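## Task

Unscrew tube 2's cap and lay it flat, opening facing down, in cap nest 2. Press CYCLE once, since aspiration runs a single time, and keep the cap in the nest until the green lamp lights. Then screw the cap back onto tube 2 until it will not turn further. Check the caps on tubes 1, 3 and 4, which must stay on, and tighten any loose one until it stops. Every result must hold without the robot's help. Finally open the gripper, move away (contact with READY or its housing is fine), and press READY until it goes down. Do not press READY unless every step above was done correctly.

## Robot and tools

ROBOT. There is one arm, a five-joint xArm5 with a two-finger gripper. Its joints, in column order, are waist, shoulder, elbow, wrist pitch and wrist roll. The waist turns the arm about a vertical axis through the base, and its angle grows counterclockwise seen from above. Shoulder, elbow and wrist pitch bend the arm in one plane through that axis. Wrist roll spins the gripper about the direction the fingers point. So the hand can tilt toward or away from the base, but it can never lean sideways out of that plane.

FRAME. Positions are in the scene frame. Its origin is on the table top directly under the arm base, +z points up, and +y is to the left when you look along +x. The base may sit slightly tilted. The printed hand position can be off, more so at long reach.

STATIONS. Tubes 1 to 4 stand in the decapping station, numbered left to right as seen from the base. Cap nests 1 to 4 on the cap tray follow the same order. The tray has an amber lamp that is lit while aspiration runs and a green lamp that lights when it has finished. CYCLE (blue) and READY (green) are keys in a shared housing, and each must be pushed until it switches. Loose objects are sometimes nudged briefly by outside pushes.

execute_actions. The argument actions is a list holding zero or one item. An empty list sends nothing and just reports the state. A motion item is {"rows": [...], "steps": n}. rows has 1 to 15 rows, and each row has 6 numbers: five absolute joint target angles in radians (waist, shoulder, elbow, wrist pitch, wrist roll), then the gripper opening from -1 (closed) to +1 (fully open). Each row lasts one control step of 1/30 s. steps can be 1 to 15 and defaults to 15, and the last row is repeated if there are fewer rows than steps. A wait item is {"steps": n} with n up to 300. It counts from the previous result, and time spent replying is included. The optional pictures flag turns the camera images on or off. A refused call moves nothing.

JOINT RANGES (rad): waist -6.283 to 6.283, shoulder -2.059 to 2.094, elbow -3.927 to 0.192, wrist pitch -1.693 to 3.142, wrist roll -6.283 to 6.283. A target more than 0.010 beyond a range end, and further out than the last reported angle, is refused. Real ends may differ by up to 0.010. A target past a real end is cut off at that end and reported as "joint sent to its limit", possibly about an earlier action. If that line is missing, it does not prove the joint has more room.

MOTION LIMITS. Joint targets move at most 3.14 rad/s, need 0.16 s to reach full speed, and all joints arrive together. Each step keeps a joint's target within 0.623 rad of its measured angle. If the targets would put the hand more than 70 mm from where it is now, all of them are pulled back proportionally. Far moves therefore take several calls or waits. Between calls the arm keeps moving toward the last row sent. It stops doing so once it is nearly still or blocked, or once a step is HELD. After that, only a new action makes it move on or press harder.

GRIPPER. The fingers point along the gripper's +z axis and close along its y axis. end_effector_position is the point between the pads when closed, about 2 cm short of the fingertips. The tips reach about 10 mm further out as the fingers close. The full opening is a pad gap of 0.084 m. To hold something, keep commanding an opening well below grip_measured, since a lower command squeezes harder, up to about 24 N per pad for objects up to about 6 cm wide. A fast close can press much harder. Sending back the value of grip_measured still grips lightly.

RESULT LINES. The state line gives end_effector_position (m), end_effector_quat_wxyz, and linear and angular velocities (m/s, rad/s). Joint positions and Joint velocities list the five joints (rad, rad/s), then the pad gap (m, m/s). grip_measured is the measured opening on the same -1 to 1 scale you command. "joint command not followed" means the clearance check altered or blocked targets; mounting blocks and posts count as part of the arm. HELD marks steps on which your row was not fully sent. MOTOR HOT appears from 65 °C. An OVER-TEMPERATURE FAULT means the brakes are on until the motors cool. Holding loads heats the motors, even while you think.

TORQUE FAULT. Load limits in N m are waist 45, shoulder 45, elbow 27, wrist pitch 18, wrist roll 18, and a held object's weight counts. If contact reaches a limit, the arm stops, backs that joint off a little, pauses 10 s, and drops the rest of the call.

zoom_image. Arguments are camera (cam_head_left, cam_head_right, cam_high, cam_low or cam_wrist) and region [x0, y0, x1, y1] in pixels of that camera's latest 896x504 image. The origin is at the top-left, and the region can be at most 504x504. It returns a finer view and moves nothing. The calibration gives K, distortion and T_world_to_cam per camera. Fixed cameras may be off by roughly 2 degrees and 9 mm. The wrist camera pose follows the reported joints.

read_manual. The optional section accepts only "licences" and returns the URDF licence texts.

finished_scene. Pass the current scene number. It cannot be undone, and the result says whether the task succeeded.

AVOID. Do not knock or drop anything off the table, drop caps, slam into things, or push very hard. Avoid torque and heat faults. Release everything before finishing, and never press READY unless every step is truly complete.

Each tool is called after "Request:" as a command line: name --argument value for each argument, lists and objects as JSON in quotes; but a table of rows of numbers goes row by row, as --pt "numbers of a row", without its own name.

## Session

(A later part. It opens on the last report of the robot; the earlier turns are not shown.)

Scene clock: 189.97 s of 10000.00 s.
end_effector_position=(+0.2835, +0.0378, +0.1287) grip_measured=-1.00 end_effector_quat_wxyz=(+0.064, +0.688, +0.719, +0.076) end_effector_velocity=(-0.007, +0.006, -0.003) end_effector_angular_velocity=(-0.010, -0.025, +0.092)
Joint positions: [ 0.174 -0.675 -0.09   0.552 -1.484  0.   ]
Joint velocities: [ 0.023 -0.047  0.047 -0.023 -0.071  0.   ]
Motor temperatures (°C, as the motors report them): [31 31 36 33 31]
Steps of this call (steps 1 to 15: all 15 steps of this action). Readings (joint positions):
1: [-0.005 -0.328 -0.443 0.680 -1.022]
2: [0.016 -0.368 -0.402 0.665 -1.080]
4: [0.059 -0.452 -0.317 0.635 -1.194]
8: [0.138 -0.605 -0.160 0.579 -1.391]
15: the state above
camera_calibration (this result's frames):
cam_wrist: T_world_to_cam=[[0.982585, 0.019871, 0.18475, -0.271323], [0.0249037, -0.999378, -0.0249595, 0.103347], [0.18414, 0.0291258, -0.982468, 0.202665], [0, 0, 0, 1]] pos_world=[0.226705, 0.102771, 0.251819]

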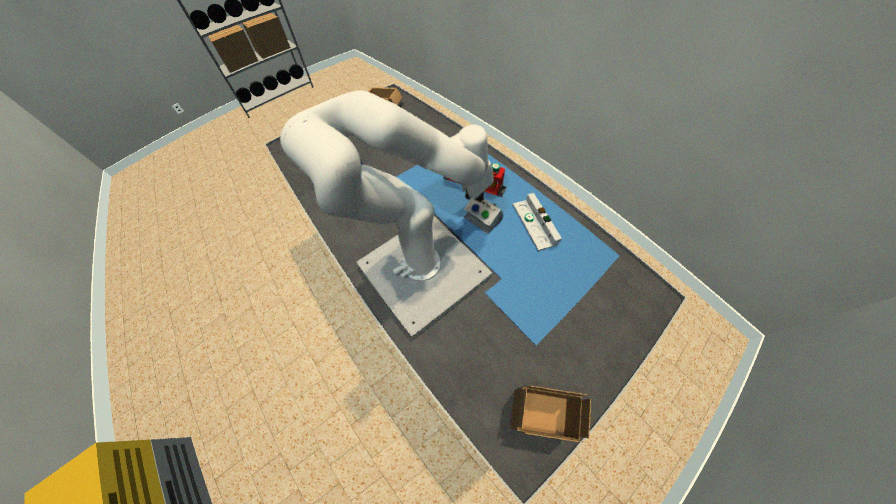

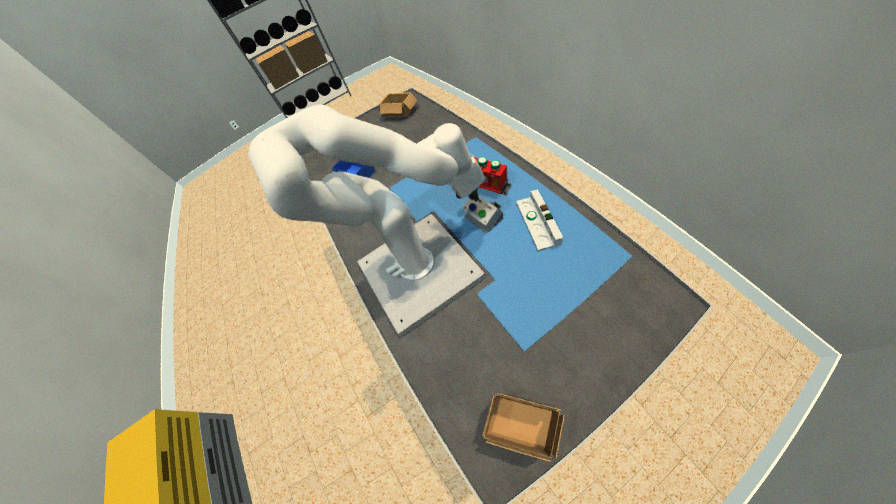

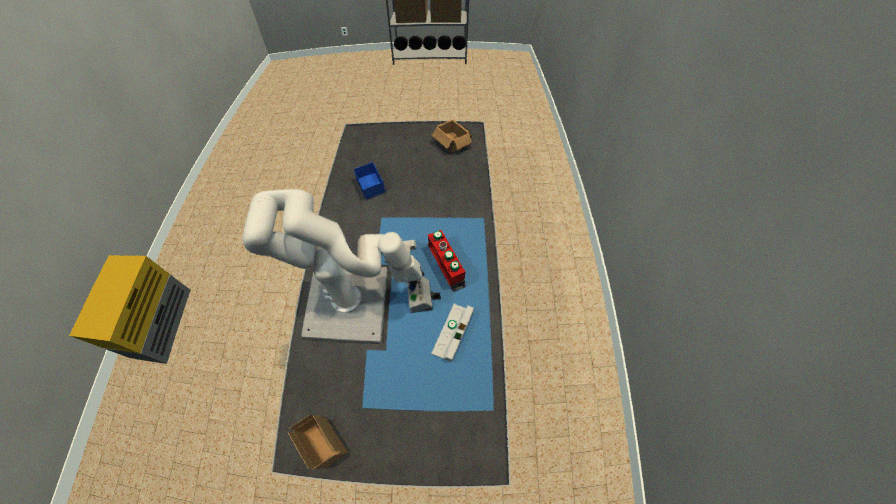

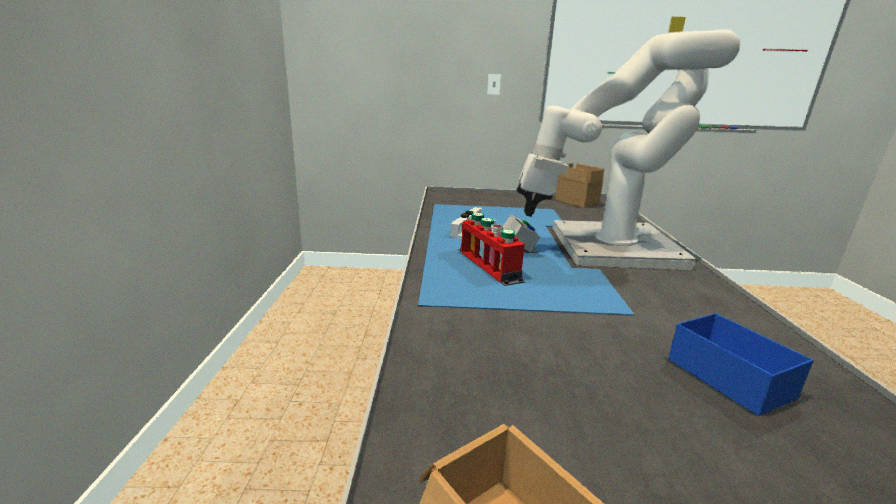

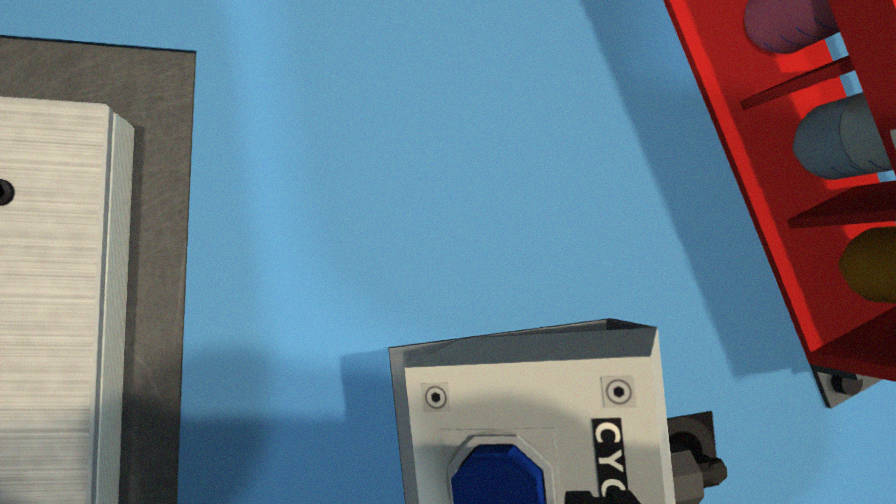

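Request:
execute_actions --actions '[{"rows":[[0.20,-0.745,-0.04,0.575,-1.49,-1],[0.20,-0.745,-0.04,0.575,-1.49,-1],[0.20,-0.745,-0.04,0.575,-1.49,-1],[0.20,-0.745,-0.04,0.575,-1.49,-1],[0.20,-0.745,-0.04,0.575,-1.49,-1],[0.20,-0.745,-0.04,0.575,-1.49,-1],[0.20,-0.745,-0.04,0.575,-1.49,-1],[0.20,-0.72,-0.04,0.55,-1.49,-1],[0.20,-0.69,-0.04,0.52,-1.49,-1],[0.20,-0.66,-0.04,0.49,-1.49,-1]],"steps":15}]'

Scene clock: 198.43 s of 10000.00 s.
end_effector_position=(+0.2711, +0.0431, +0.1138) grip_measured=-1.00 end_effector_quat_wxyz=(+0.061, +0.677, +0.730, +0.074) end_effector_velocity=(+0.004, +0.001, -0.034) end_effector_angular_velocity=(-0.002, +0.013, +0.003)
Joint positions: [ 0.2   -0.675 -0.04   0.507 -1.49   0.   ]
Joint velocities: [ 0.003  0.199  0.009 -0.195 -0.     0.   ]
Motor temperatures (°C, as the motors report them): [31 31 36 33 31]
Steps of this call (steps 1 to 15: the robot went on to your last target; steps 16 to 239: nothing new was sent; steps 240 to 254: all 15 steps of this action). Readings (joint positions):
240: [0.177 -0.680 -0.084 0.550 -1.490]
241: [0.178 -0.683 -0.083 0.551 -1.490]
243: [0.186 -0.706 -0.067 0.560 -1.490]
247: [0.197 -0.737 -0.045 0.572 -1.490]
254: the state above
camera_calibration (this result's frames):
cam_wrist: T_world_to_cam=[[0.982435, 0.0510729, 0.179478, -0.257192], [0.0562028, -0.99814, -0.0236114, 0.099924], [0.177938, 0.0332838, -0.983479, 0.191759], [0, 0, 0, 1]] pos_world=[0.212937, 0.106491, 0.237111]

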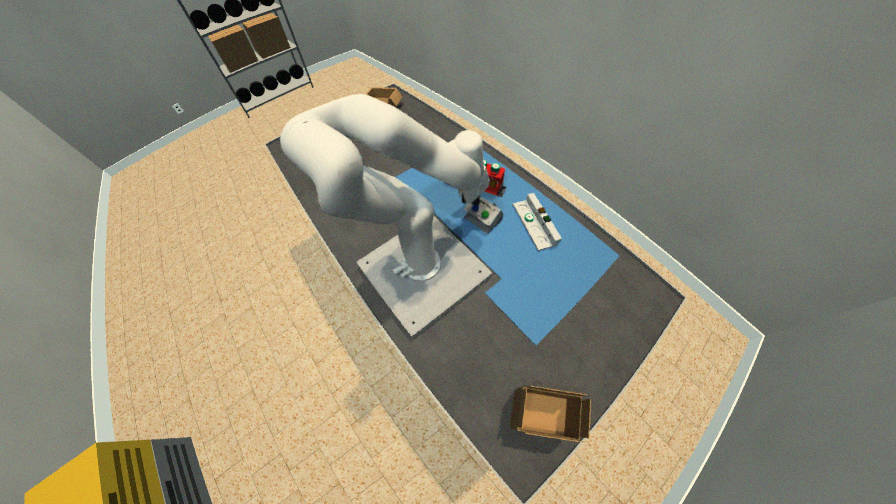

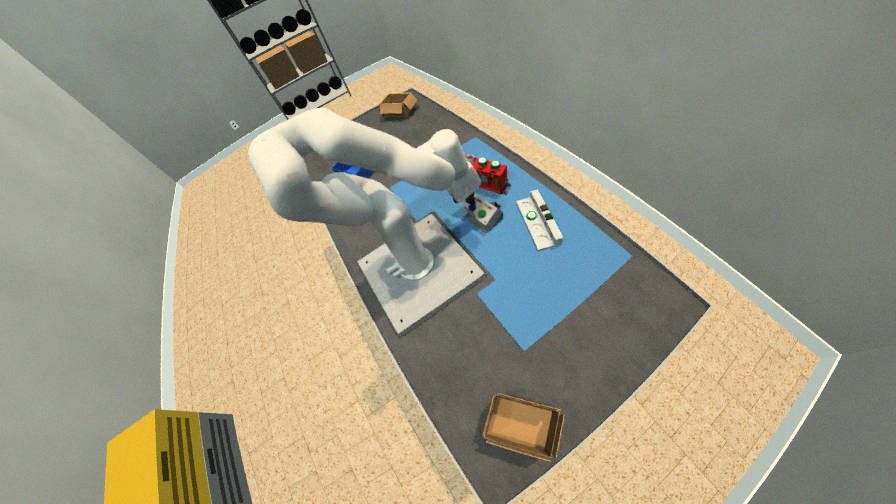

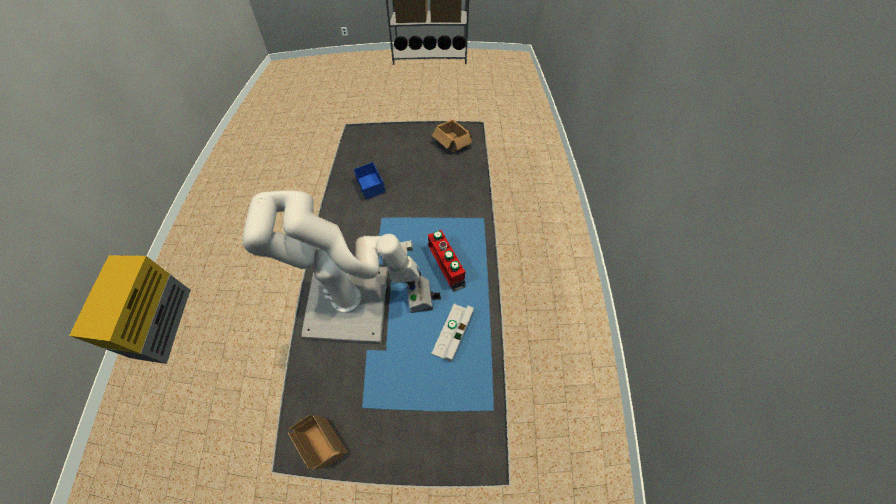

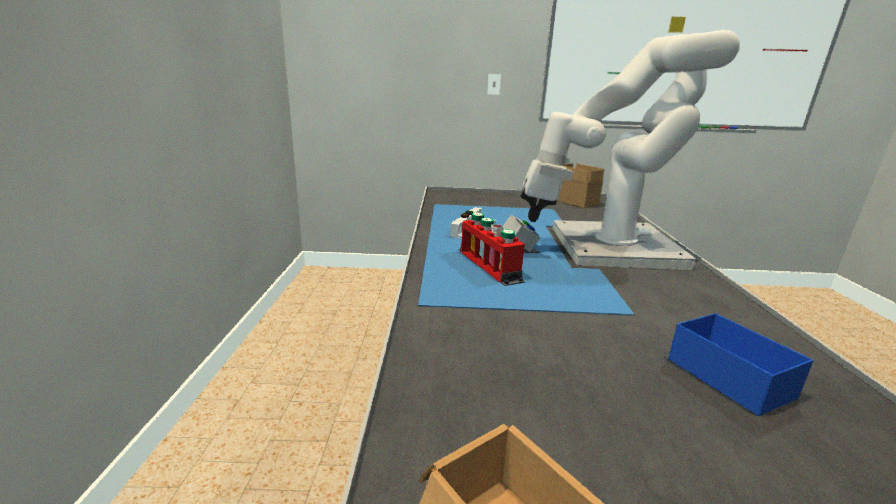

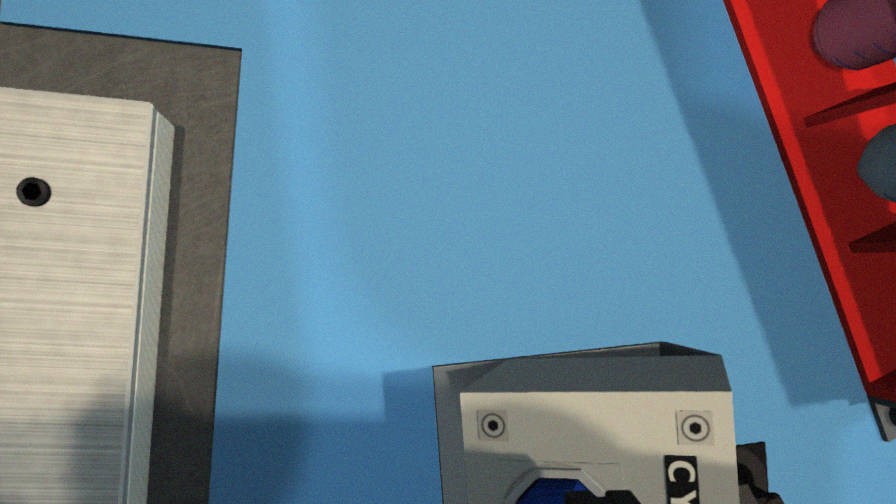

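Request:
execute_actions --actions '[{"rows":[[0.20,-0.685,-0.022,0.497,-1.49,-1],[0.20,-0.685,-0.022,0.497,-1.49,-1],[0.20,-0.685,-0.022,0.497,-1.49,-1],[0.20,-0.66,-0.022,0.472,-1.49,-1],[0.20,-0.64,-0.022,0.452,-1.49,-1],[0.20,-0.625,-0.022,0.437,-1.49,-1],[0.20,-0.61,-0.022,0.422,-1.49,-1],[0.20,-0.60,-0.022,0.412,-1.49,-1],[0.20,-0.59,-0.022,0.402,-1.49,-1],[0.20,-0.58,-0.022,0.392,-1.49,-1]],"steps":15}]'

Scene clock: 202.23 s of 10000.00 s.
end_effector_position=(+0.2705, +0.0430, +0.0963) grip_measured=-1.00 end_effector_quat_wxyz=(+0.062, +0.676, +0.730, +0.075) end_effector_velocity=(+0.009, +0.002, -0.009) end_effector_angular_velocity=(+0.003, -0.020, +0.000)
Joint positions: [ 0.2   -0.588 -0.022  0.401 -1.49   0.   ]
Joint velocities: [ 0.001  0.094 -0.009 -0.106  0.     0.   ]
Motor temperatures (°C, as the motors report them): [31 31 36 33 31]
Steps of this call (steps 1 to 30: the robot went on to your last target; steps 31 to 99: nothing new was sent; steps 100 to 114: all 15 steps of this action). Readings (joint positions):
100: [0.200 -0.660 -0.040 0.490 -1.490]
101: [0.200 -0.662 -0.039 0.491 -1.490]
103: [0.200 -0.672 -0.032 0.493 -1.490]
107: [0.200 -0.654 -0.024 0.467 -1.490]
114: the state above
camera_calibration (this result's frames):
cam_wrist: T_world_to_cam=[[0.982235, 0.0512938, 0.18051, -0.253507], [0.0564826, -0.998122, -0.0237205, 0.0993717], [0.178955, 0.0334948, -0.983287, 0.174362], [0, 0, 0, 1]] pos_world=[0.212188, 0.106348, 0.219566]

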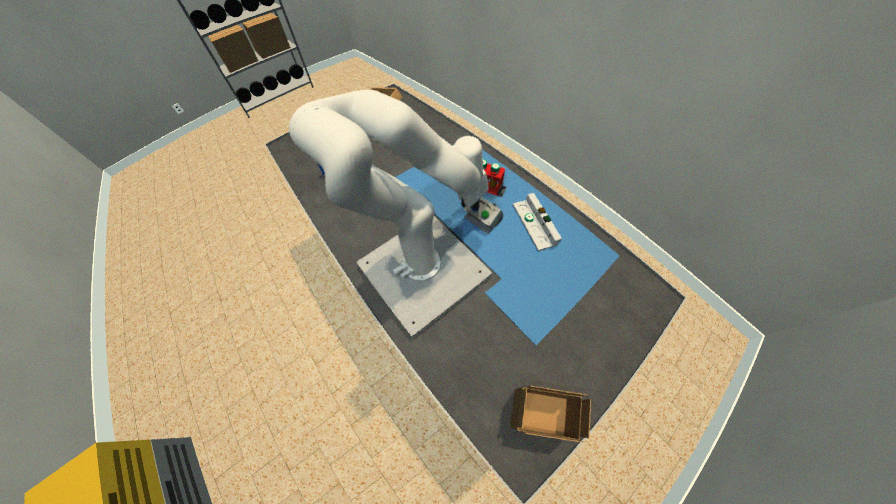

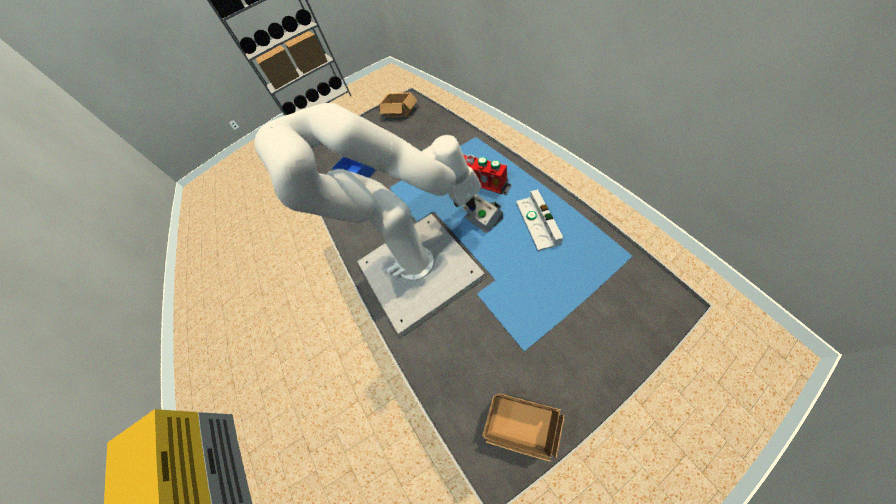

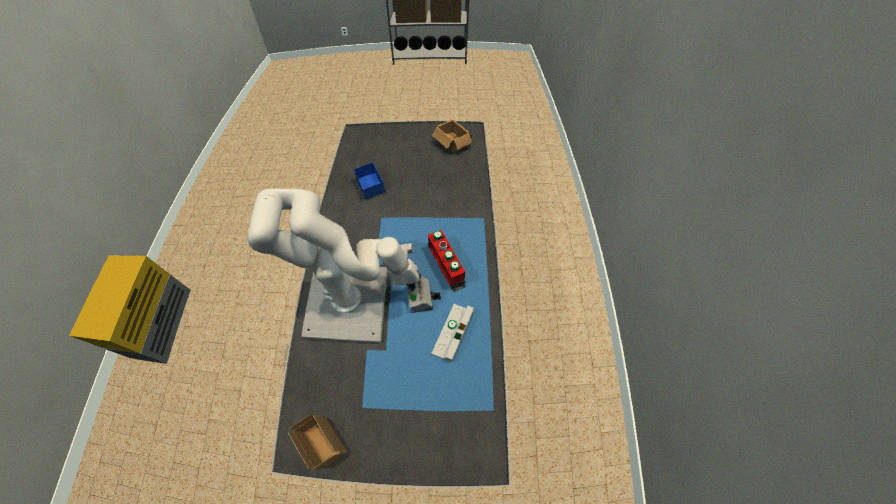

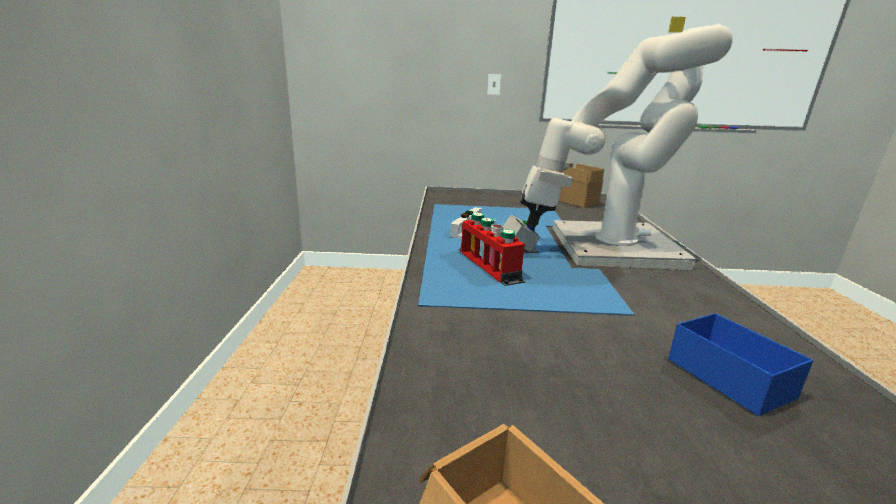

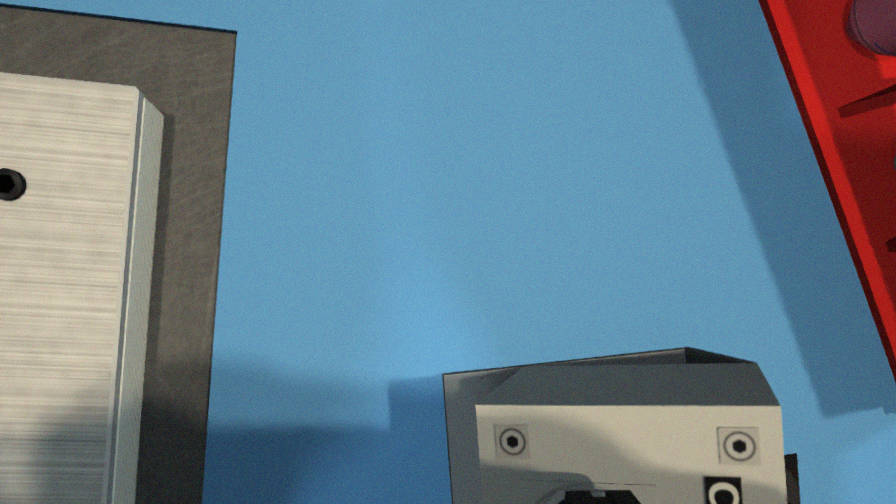

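Aligned. Continue pressing gently.

Request:
execute_actions --actions '[{"rows":[[0.20,-0.572,-0.022,0.384,-1.49,-1],[0.20,-0.565,-0.022,0.377,-1.49,-1],[0.20,-0.558,-0.022,0.37,-1.49,-1],[0.20,-0.551,-0.022,0.363,-1.49,-1],[0.20,-0.544,-0.022,0.356,-1.49,-1],[0.20,-0.537,-0.022,0.349,-1.49,-1],[0.20,-0.53,-0.022,0.342,-1.49,-1],[0.20,-0.523,-0.022,0.335,-1.49,-1]],"steps":15}]'

Scene clock: 204.97 s of 10000.00 s.
end_effector_position=(+0.2735, +0.0435, +0.0891) grip_measured=-1.00 end_effector_quat_wxyz=(+0.063, +0.676, +0.730, +0.076) end_effector_velocity=(+0.001, -0.000, -0.003) end_effector_angular_velocity=(+0.000, -0.004, +0.000)
Joint positions: [ 0.2   -0.531 -0.024  0.342 -1.49   0.   ]
Joint velocities: [-0.     0.021  0.003 -0.028 -0.001  0.   ]
Motor temperatures (°C, as the motors report them): [31 31 36 33 31]
Steps of this call (steps 1 to 15: the robot went on to your last target; steps 16 to 67: nothing new was sent; steps 68 to 82: all 15 steps of this action). Readings (joint positions):
68: [0.200 -0.580 -0.022 0.392 -1.490]
69: [0.200 -0.579 -0.022 0.391 -1.490]
71: [0.200 -0.574 -0.022 0.385 -1.490]
75: [0.200 -0.552 -0.023 0.363 -1.490]
82: the state above
camera_calibration (this result's frames):
cam_wrist: T_world_to_cam=[[0.981405, 0.0512123, 0.18499, -0.255339], [0.0566429, -0.998101, -0.0241881, 0.0994883], [0.1834, 0.0342167, -0.982443, 0.165418], [0, 0, 0, 1]] pos_world=[0.214618, 0.106716, 0.212155]

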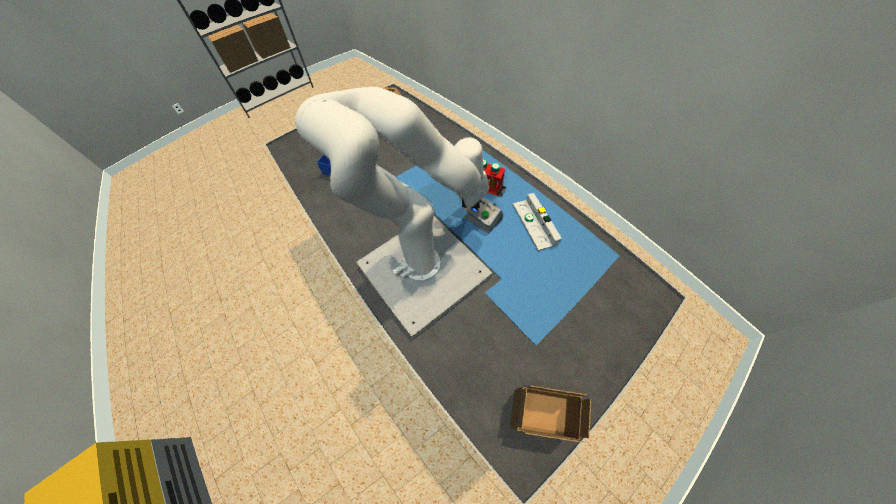

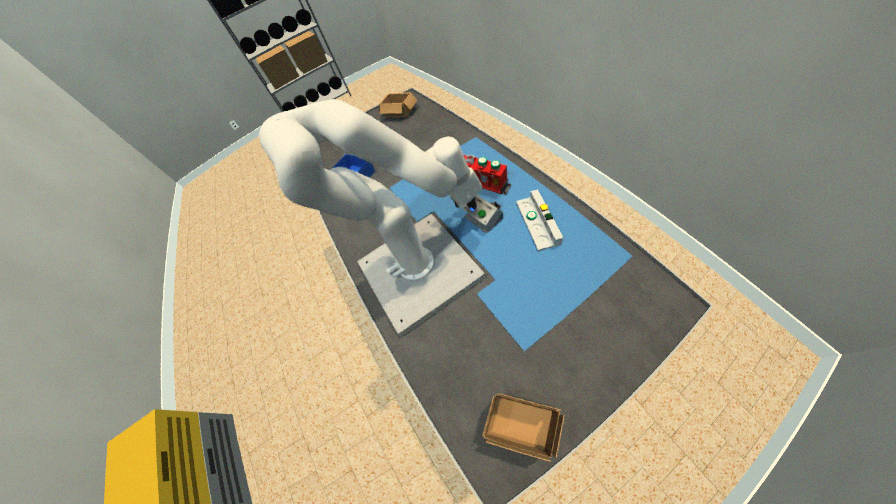

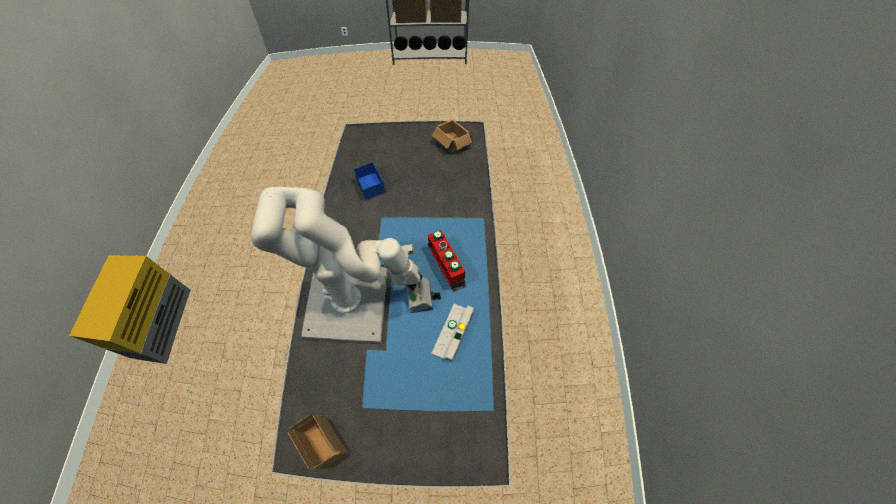

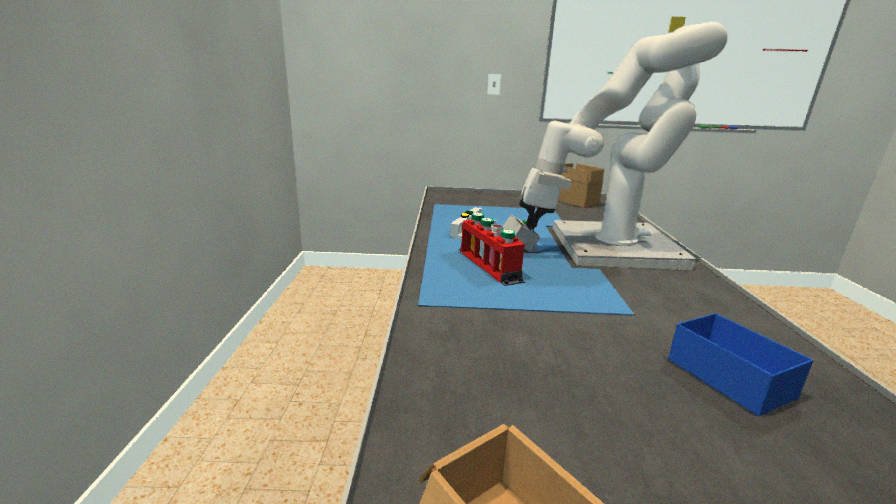

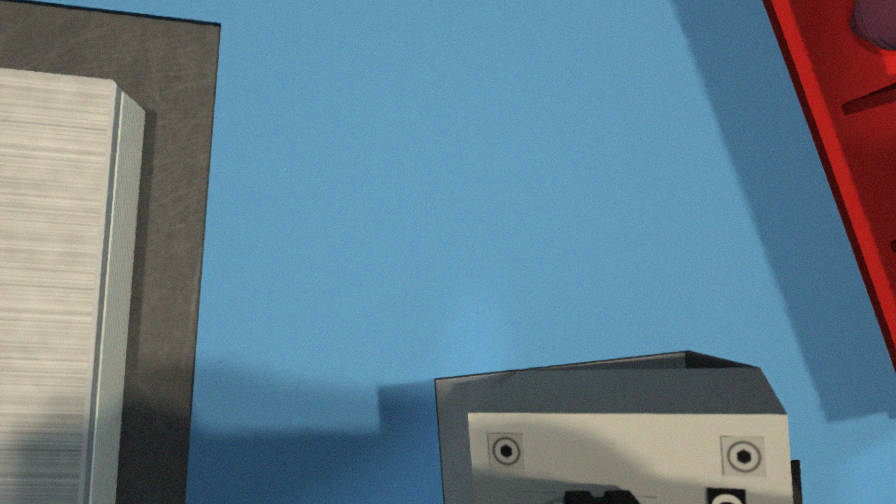

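Request:
execute_actions --actions '[{"rows":[[0.20,-0.68,-0.022,0.49,-1.49,-1],[0.20,-0.68,-0.022,0.49,-1.49,-1],[0.20,-0.68,-0.022,0.49,-1.49,-1],[0.20,-0.68,-0.022,0.49,-1.49,-1],[0.20,-0.68,-0.022,0.49,-1.49,-1],[0.22,-0.5,-0.4,0.9,-1.6,-0.5],[0.22,-0.5,-0.4,0.9,-1.6,-0.5],[0.22,-0.5,-0.4,0.9,-1.6,-0.5],[0.22,-0.5,-0.4,0.9,-1.6,-0.5],[0.281,-0.06,-0.885,0.94,-1.78,0.3]],"steps":15}]' --pictures false

Request:
execute_actions --actions '[{"rows":[[0.281,-0.06,-0.885,0.94,-1.78,0.3]],"steps":15}]' --pictures false

Request:
execute_actions --actions '[{"rows":[[0.281,-0.013,-0.885,0.891,-1.78,0.3]],"steps":12}]'

Scene clock: 210.60 s of 10000.00 s.
end_effector_position=(+0.3119, +0.0601, +0.1443) grip_measured=+0.25 end_effector_quat_wxyz=(+0.003, +0.617, +0.787, +0.001) end_effector_velocity=(+0.283, +0.111, +0.084) end_effector_angular_velocity=(-0.061, +0.317, +0.685)
Joint positions: [ 0.232 -0.41  -0.387  0.776 -1.621  0.055]
Joint velocities: [ 0.176  1.266 -1.375  0.43  -0.51   0.09 ]
Motor temperatures (°C, as the motors report them): [31 31 35 34 31]
Steps of this call (steps 1 to 15: the robot went on to your last target; steps 16 to 154: nothing new was sent; steps 155 to 169: all 15 steps of this action). Readings (joint positions):
155: [0.200 -0.530 -0.022 0.336 -1.490]
156: [0.200 -0.532 -0.022 0.339 -1.490]
158: [0.200 -0.561 -0.019 0.371 -1.490]
162: [0.201 -0.644 -0.030 0.482 -1.495]
169: the state above

Scene clock: 211.10 s of 10000.00 s.
end_effector_position=(+0.4240, +0.1028, +0.1911) grip_measured=+0.29 end_effector_quat_wxyz=(-0.003, +0.535, +0.845, -0.005) end_effector_velocity=(+0.021, +0.009, +0.005) end_effector_angular_velocity=(-0.005, +0.022, +0.053)
Joint positions: [ 0.28  -0.068 -0.873  0.936 -1.776  0.056]
Joint velocities: [ 0.01   0.083 -0.113  0.052 -0.043  0.   ]
Motor temperatures (°C, as the motors report them): [31 31 35 34 31]
Steps of this call (steps 1 to 15: all 15 steps of this action). Readings (joint positions):
1: [0.237 -0.374 -0.430 0.789 -1.637]
2: [0.242 -0.344 -0.472 0.801 -1.650]
4: [0.249 -0.289 -0.556 0.829 -1.676]
8: [0.266 -0.169 -0.728 0.887 -1.730]
15: the state above

Scene clock: 211.50 s of 10000.00 s.
end_effector_position=(+0.4331, +0.1054, +0.1756) grip_measured=+0.29 end_effector_quat_wxyz=(-0.002, +0.533, +0.846, -0.004) end_effector_velocity=(+0.006, +0.001, -0.000) end_effector_angular_velocity=(+0.003, -0.012, -0.001)
Joint positions: [ 0.281 -0.015 -0.885  0.892 -1.78   0.056]
Joint velocities: [-0.001  0.01  -0.008 -0.015 -0.     0.   ]
Motor temperatures (°C, as the motors report them): [31 31 36 34 31]
Steps of this call (steps 1 to 12: all 12 steps of this action). Readings (joint positions):
1: [0.280 -0.065 -0.877 0.938 -1.778]
2: [0.280 -0.062 -0.879 0.935 -1.778]
4: [0.281 -0.043 -0.883 0.918 -1.779]
8: [0.281 -0.018 -0.882 0.897 -1.780]
12: the state above
camera_calibration (this result's frames):
cam_wrist: T_world_to_cam=[[0.911291, 0.411252, -0.0205017, -0.402644], [0.411202, -0.911519, -0.00679428, -0.0114051], [-0.0214818, -0.00223876, -0.999767, 0.314655], [0, 0, 0, 1]] pos_world=[0.378375, 0.155896, 0.306249]

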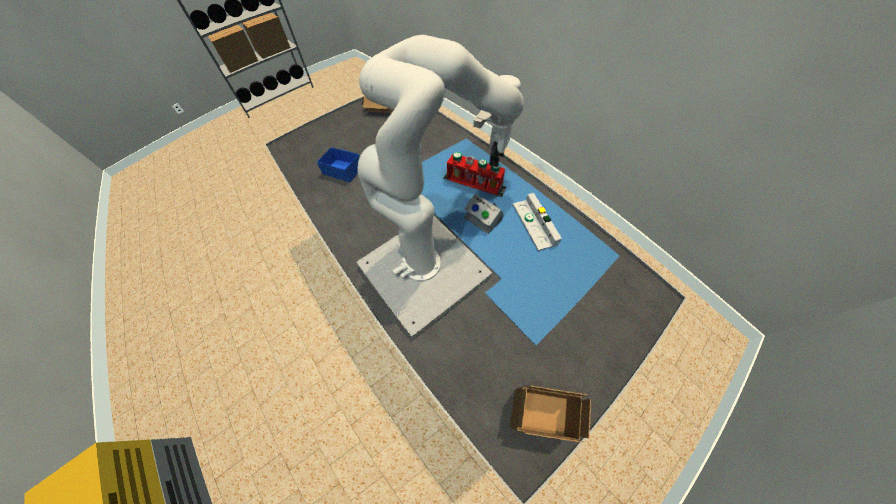

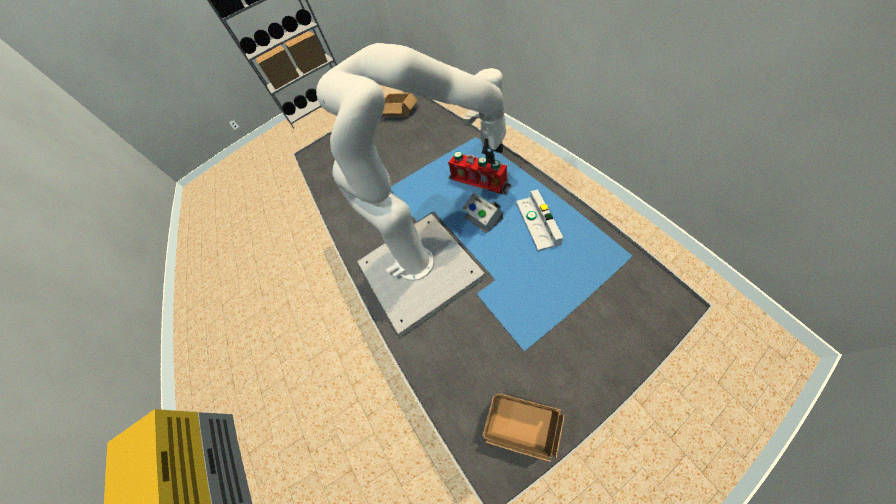

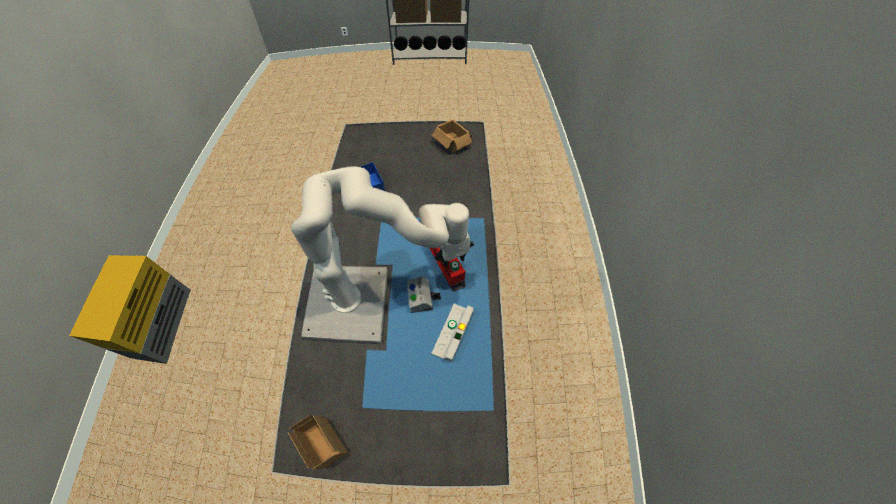

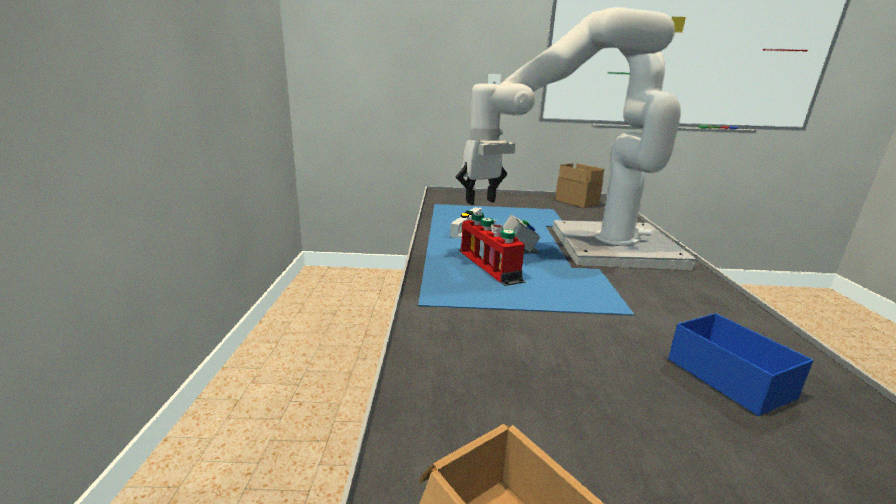

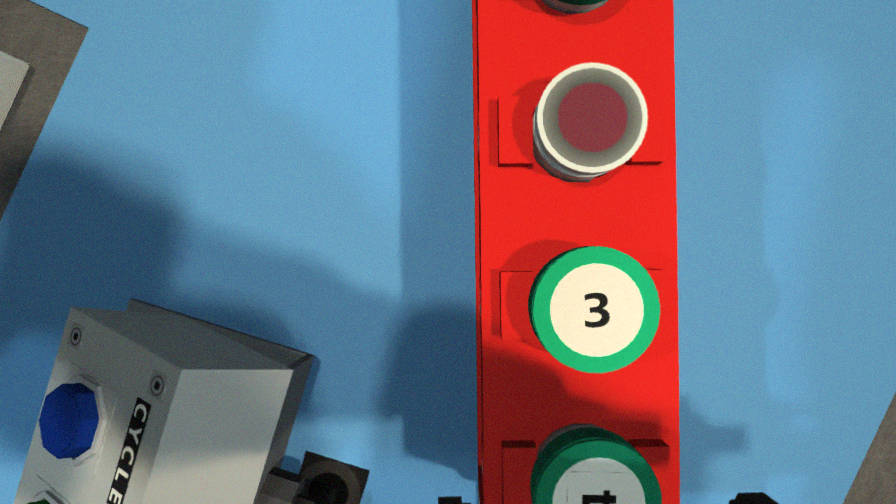

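Request:
execute_actions --actions '[{"rows":[[0.281,0.0,-0.893,0.886,-1.78,0.3],[0.281,0.01,-0.893,0.876,-1.78,0.3],[0.281,0.03,-0.887,0.85,-1.78,0.3],[0.281,0.05,-0.88,0.823,-1.78,0.3],[0.281,0.07,-0.872,0.795,-1.78,0.3],[0.281,0.093,-0.864,0.764,-1.78,0.3],[0.281,0.093,-0.864,0.764,-1.78,0.3],[0.281,0.093,-0.864,0.764,-1.78,0.3],[0.281,0.093,-0.864,0.764,-1.78,0.3],[0.281,0.093,-0.864,0.764,-1.78,0.3],[0.281,0.093,-0.864,0.764,-1.78,0.1],[0.281,0.093,-0.864,0.764,-1.78,-0.2],[0.281,0.093,-0.864,0.764,-1.78,-0.5],[0.281,0.093,-0.864,0.764,-1.78,-0.8]],"steps":15}]'

Scene clock: 217.97 s of 10000.00 s.
end_effector_position=(+0.4400, +0.1069, +0.1305) grip_measured=-0.25 end_effector_quat_wxyz=(-0.002, +0.533, +0.846, -0.005) end_effector_velocity=(+0.001, -0.001, +0.002) end_effector_angular_velocity=(+0.003, -0.014, -0.004)
Joint positions: [ 0.281  0.09  -0.865  0.769 -1.78   0.033]
Joint velocities: [-0.003 -0.009  0.01  -0.015  0.    -0.004]
Motor temperatures (°C, as the motors report them): [31 31 36 33 31]
Steps of this call (steps 1 to 15: the robot went on to your last target; steps 16 to 179: nothing new was sent; steps 180 to 194: all 15 steps of this action). Readings (joint positions):
180: [0.281 -0.013 -0.885 0.891 -1.780]
181: [0.281 -0.012 -0.886 0.890 -1.780]
183: [0.281 -0.003 -0.889 0.883 -1.780]
187: [0.281 0.045 -0.880 0.825 -1.780]
194: the state above
camera_calibration (this result's frames):
cam_wrist: T_world_to_cam=[[0.911232, 0.411308, -0.0219355, -0.41025], [0.411256, -0.911493, -0.0070652, -0.0131467], [-0.0229, -0.00258307, -0.999734, 0.270356], [0, 0, 0, 1]] pos_world=[0.385431, 0.157454, 0.261192]

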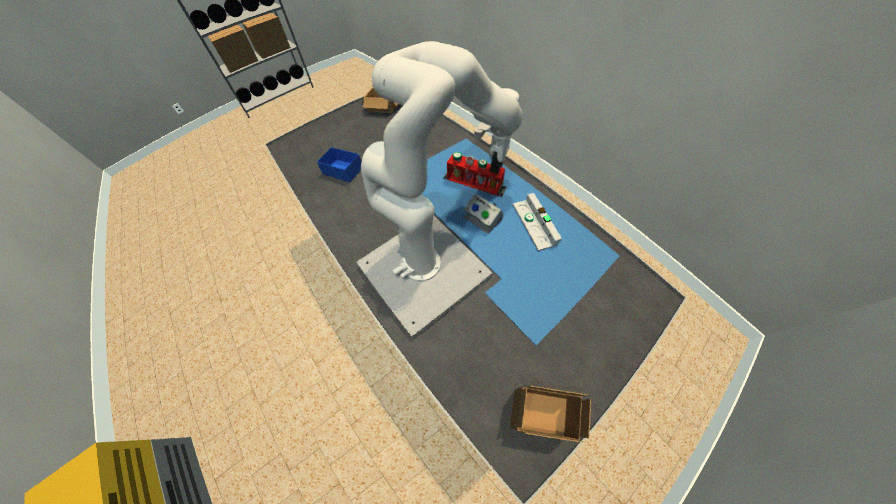

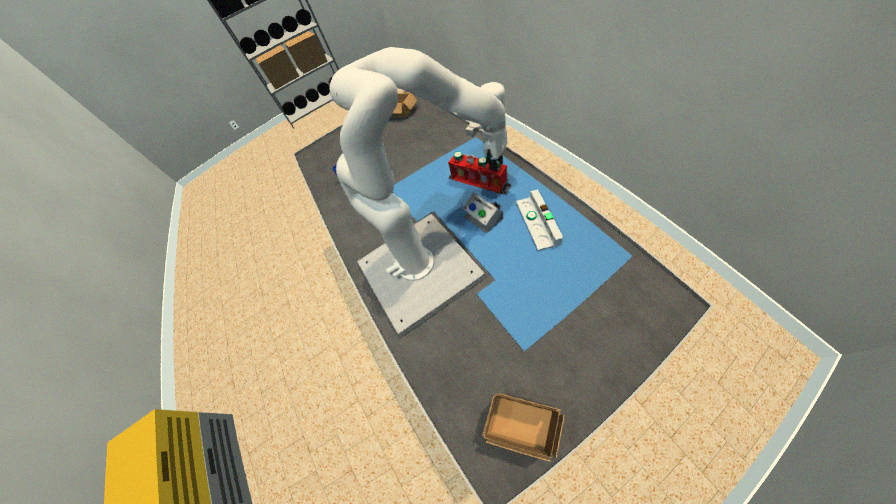

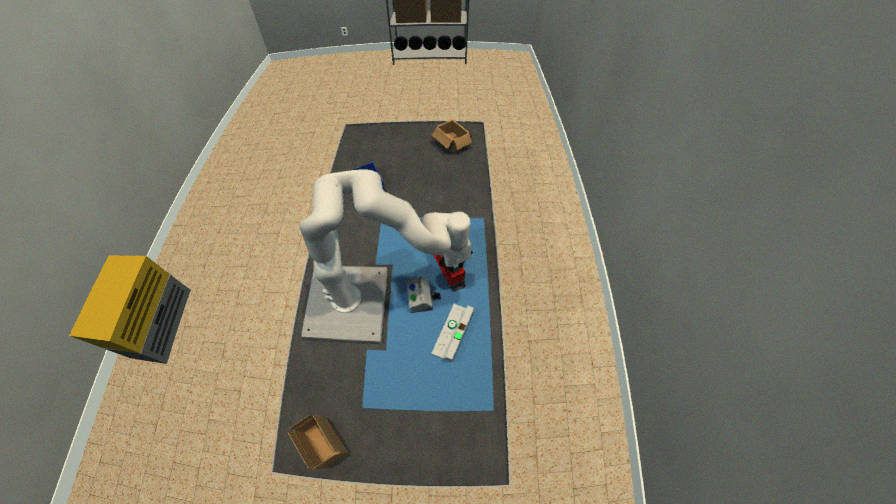

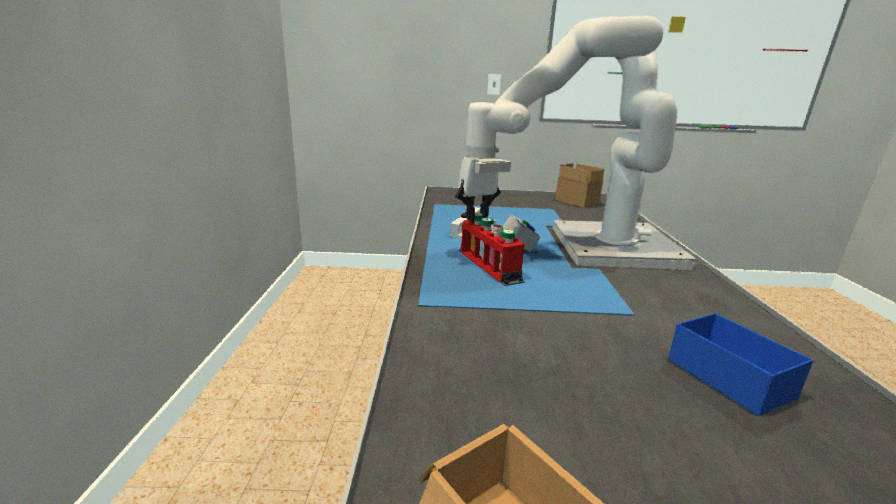

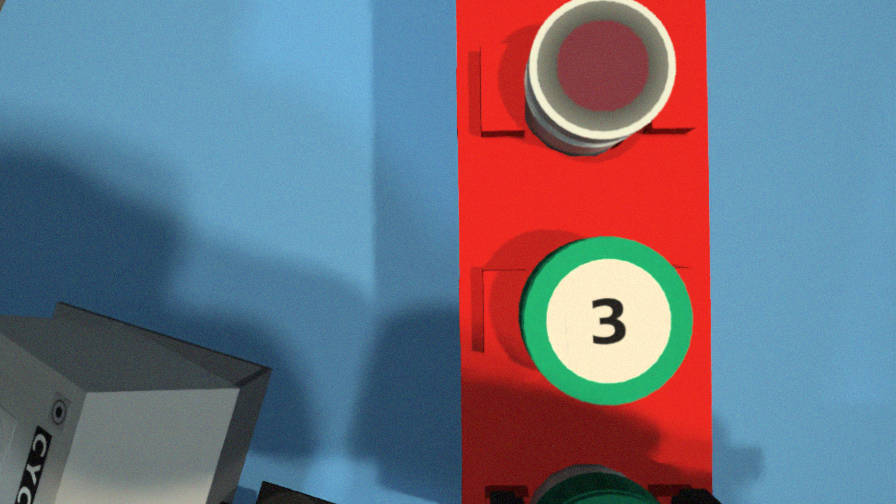

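Green is on. Turn by π.

Request:
execute_actions --actions '[{"rows":[[0.281,0.093,-0.864,0.764,1.36,-0.8]],"steps":15}]' --pictures false

Request:
execute_actions --actions '[{"rows":[[0.281,0.093,-0.864,0.764,1.36,-0.8]],"steps":15}]' --pictures false

Request:
execute_actions --actions '[{"rows":[[0.281,0.093,-0.864,0.764,1.36,-0.8]],"steps":15}]' --pictures false

Scene clock: 220.87 s of 10000.00 s.
end_effector_position=(+0.4393, +0.1082, +0.1287) grip_measured=-0.25 end_effector_quat_wxyz=(-0.000, +0.859, +0.512, -0.006) end_effector_velocity=(-0.003, -0.002, -0.007) end_effector_angular_velocity=(-0.029, -0.003, -2.616)
Joint positions: [ 0.284  0.093 -0.863  0.765 -0.833  0.033]
Joint velocities: [-0.004  0.011  0.005 -0.004  2.612  0.004]
Motor temperatures (°C, as the motors report them): [31 31 36 34 31]
Steps of this call (steps 1 to 15: the robot went on to your last target; steps 16 to 72: nothing new was sent; steps 73 to 87: all 15 steps of this action). Readings (joint positions):
73: [0.281 0.093 -0.864 0.764 -1.780]
74: [0.281 0.093 -0.864 0.764 -1.776]
76: [0.281 0.093 -0.864 0.764 -1.733]
80: [0.282 0.093 -0.863 0.765 -1.456]
87: the state above

Scene clock: 221.37 s of 10000.00 s.
end_effector_position=(+0.4436, +0.1074, +0.1315) grip_measured=-0.25 end_effector_quat_wxyz=(+0.001, +0.993, -0.122, +0.001) end_effector_velocity=(+0.013, -0.014, +0.011) end_effector_angular_velocity=(+0.010, -0.037, -2.650)
Joint positions: [ 0.28   0.093 -0.869  0.759  0.48   0.033]
Joint velocities: [-0.038 -0.013 -0.014 -0.002  2.612 -0.005]
Motor temperatures (°C, as the motors report them): [31 31 36 34 31]
Steps of this call (steps 1 to 15: all 15 steps of this action). Readings (joint positions):
1: [0.284 0.094 -0.862 0.765 -0.746]
2: [0.283 0.095 -0.862 0.764 -0.658]
4: [0.283 0.095 -0.861 0.764 -0.483]
8: [0.284 0.095 -0.863 0.763 -0.133]
15: the state above

Scene clock: 221.87 s of 10000.00 s.
end_effector_position=(+0.4402, +0.1064, +0.1293) grip_measured=-0.24 end_effector_quat_wxyz=(+0.005, +0.850, -0.527, -0.002) end_effector_velocity=(-0.000, +0.002, -0.001) end_effector_angular_velocity=(-0.001, -0.001, -0.141)
Joint positions: [ 0.28   0.093 -0.863  0.765  1.348  0.033]
Joint velocities: [ 0.003  0.001 -0.    -0.002  0.145  0.   ]
Motor temperatures (°C, as the motors report them): [31 31 36 34 31]
Steps of this call (steps 1 to 15: all 15 steps of this action). Readings (joint positions):
1: [0.279 0.092 -0.869 0.760 0.568]
2: [0.278 0.092 -0.869 0.760 0.656]
4: [0.276 0.091 -0.868 0.761 0.831]
8: [0.277 0.092 -0.865 0.764 1.158]
15: the state above


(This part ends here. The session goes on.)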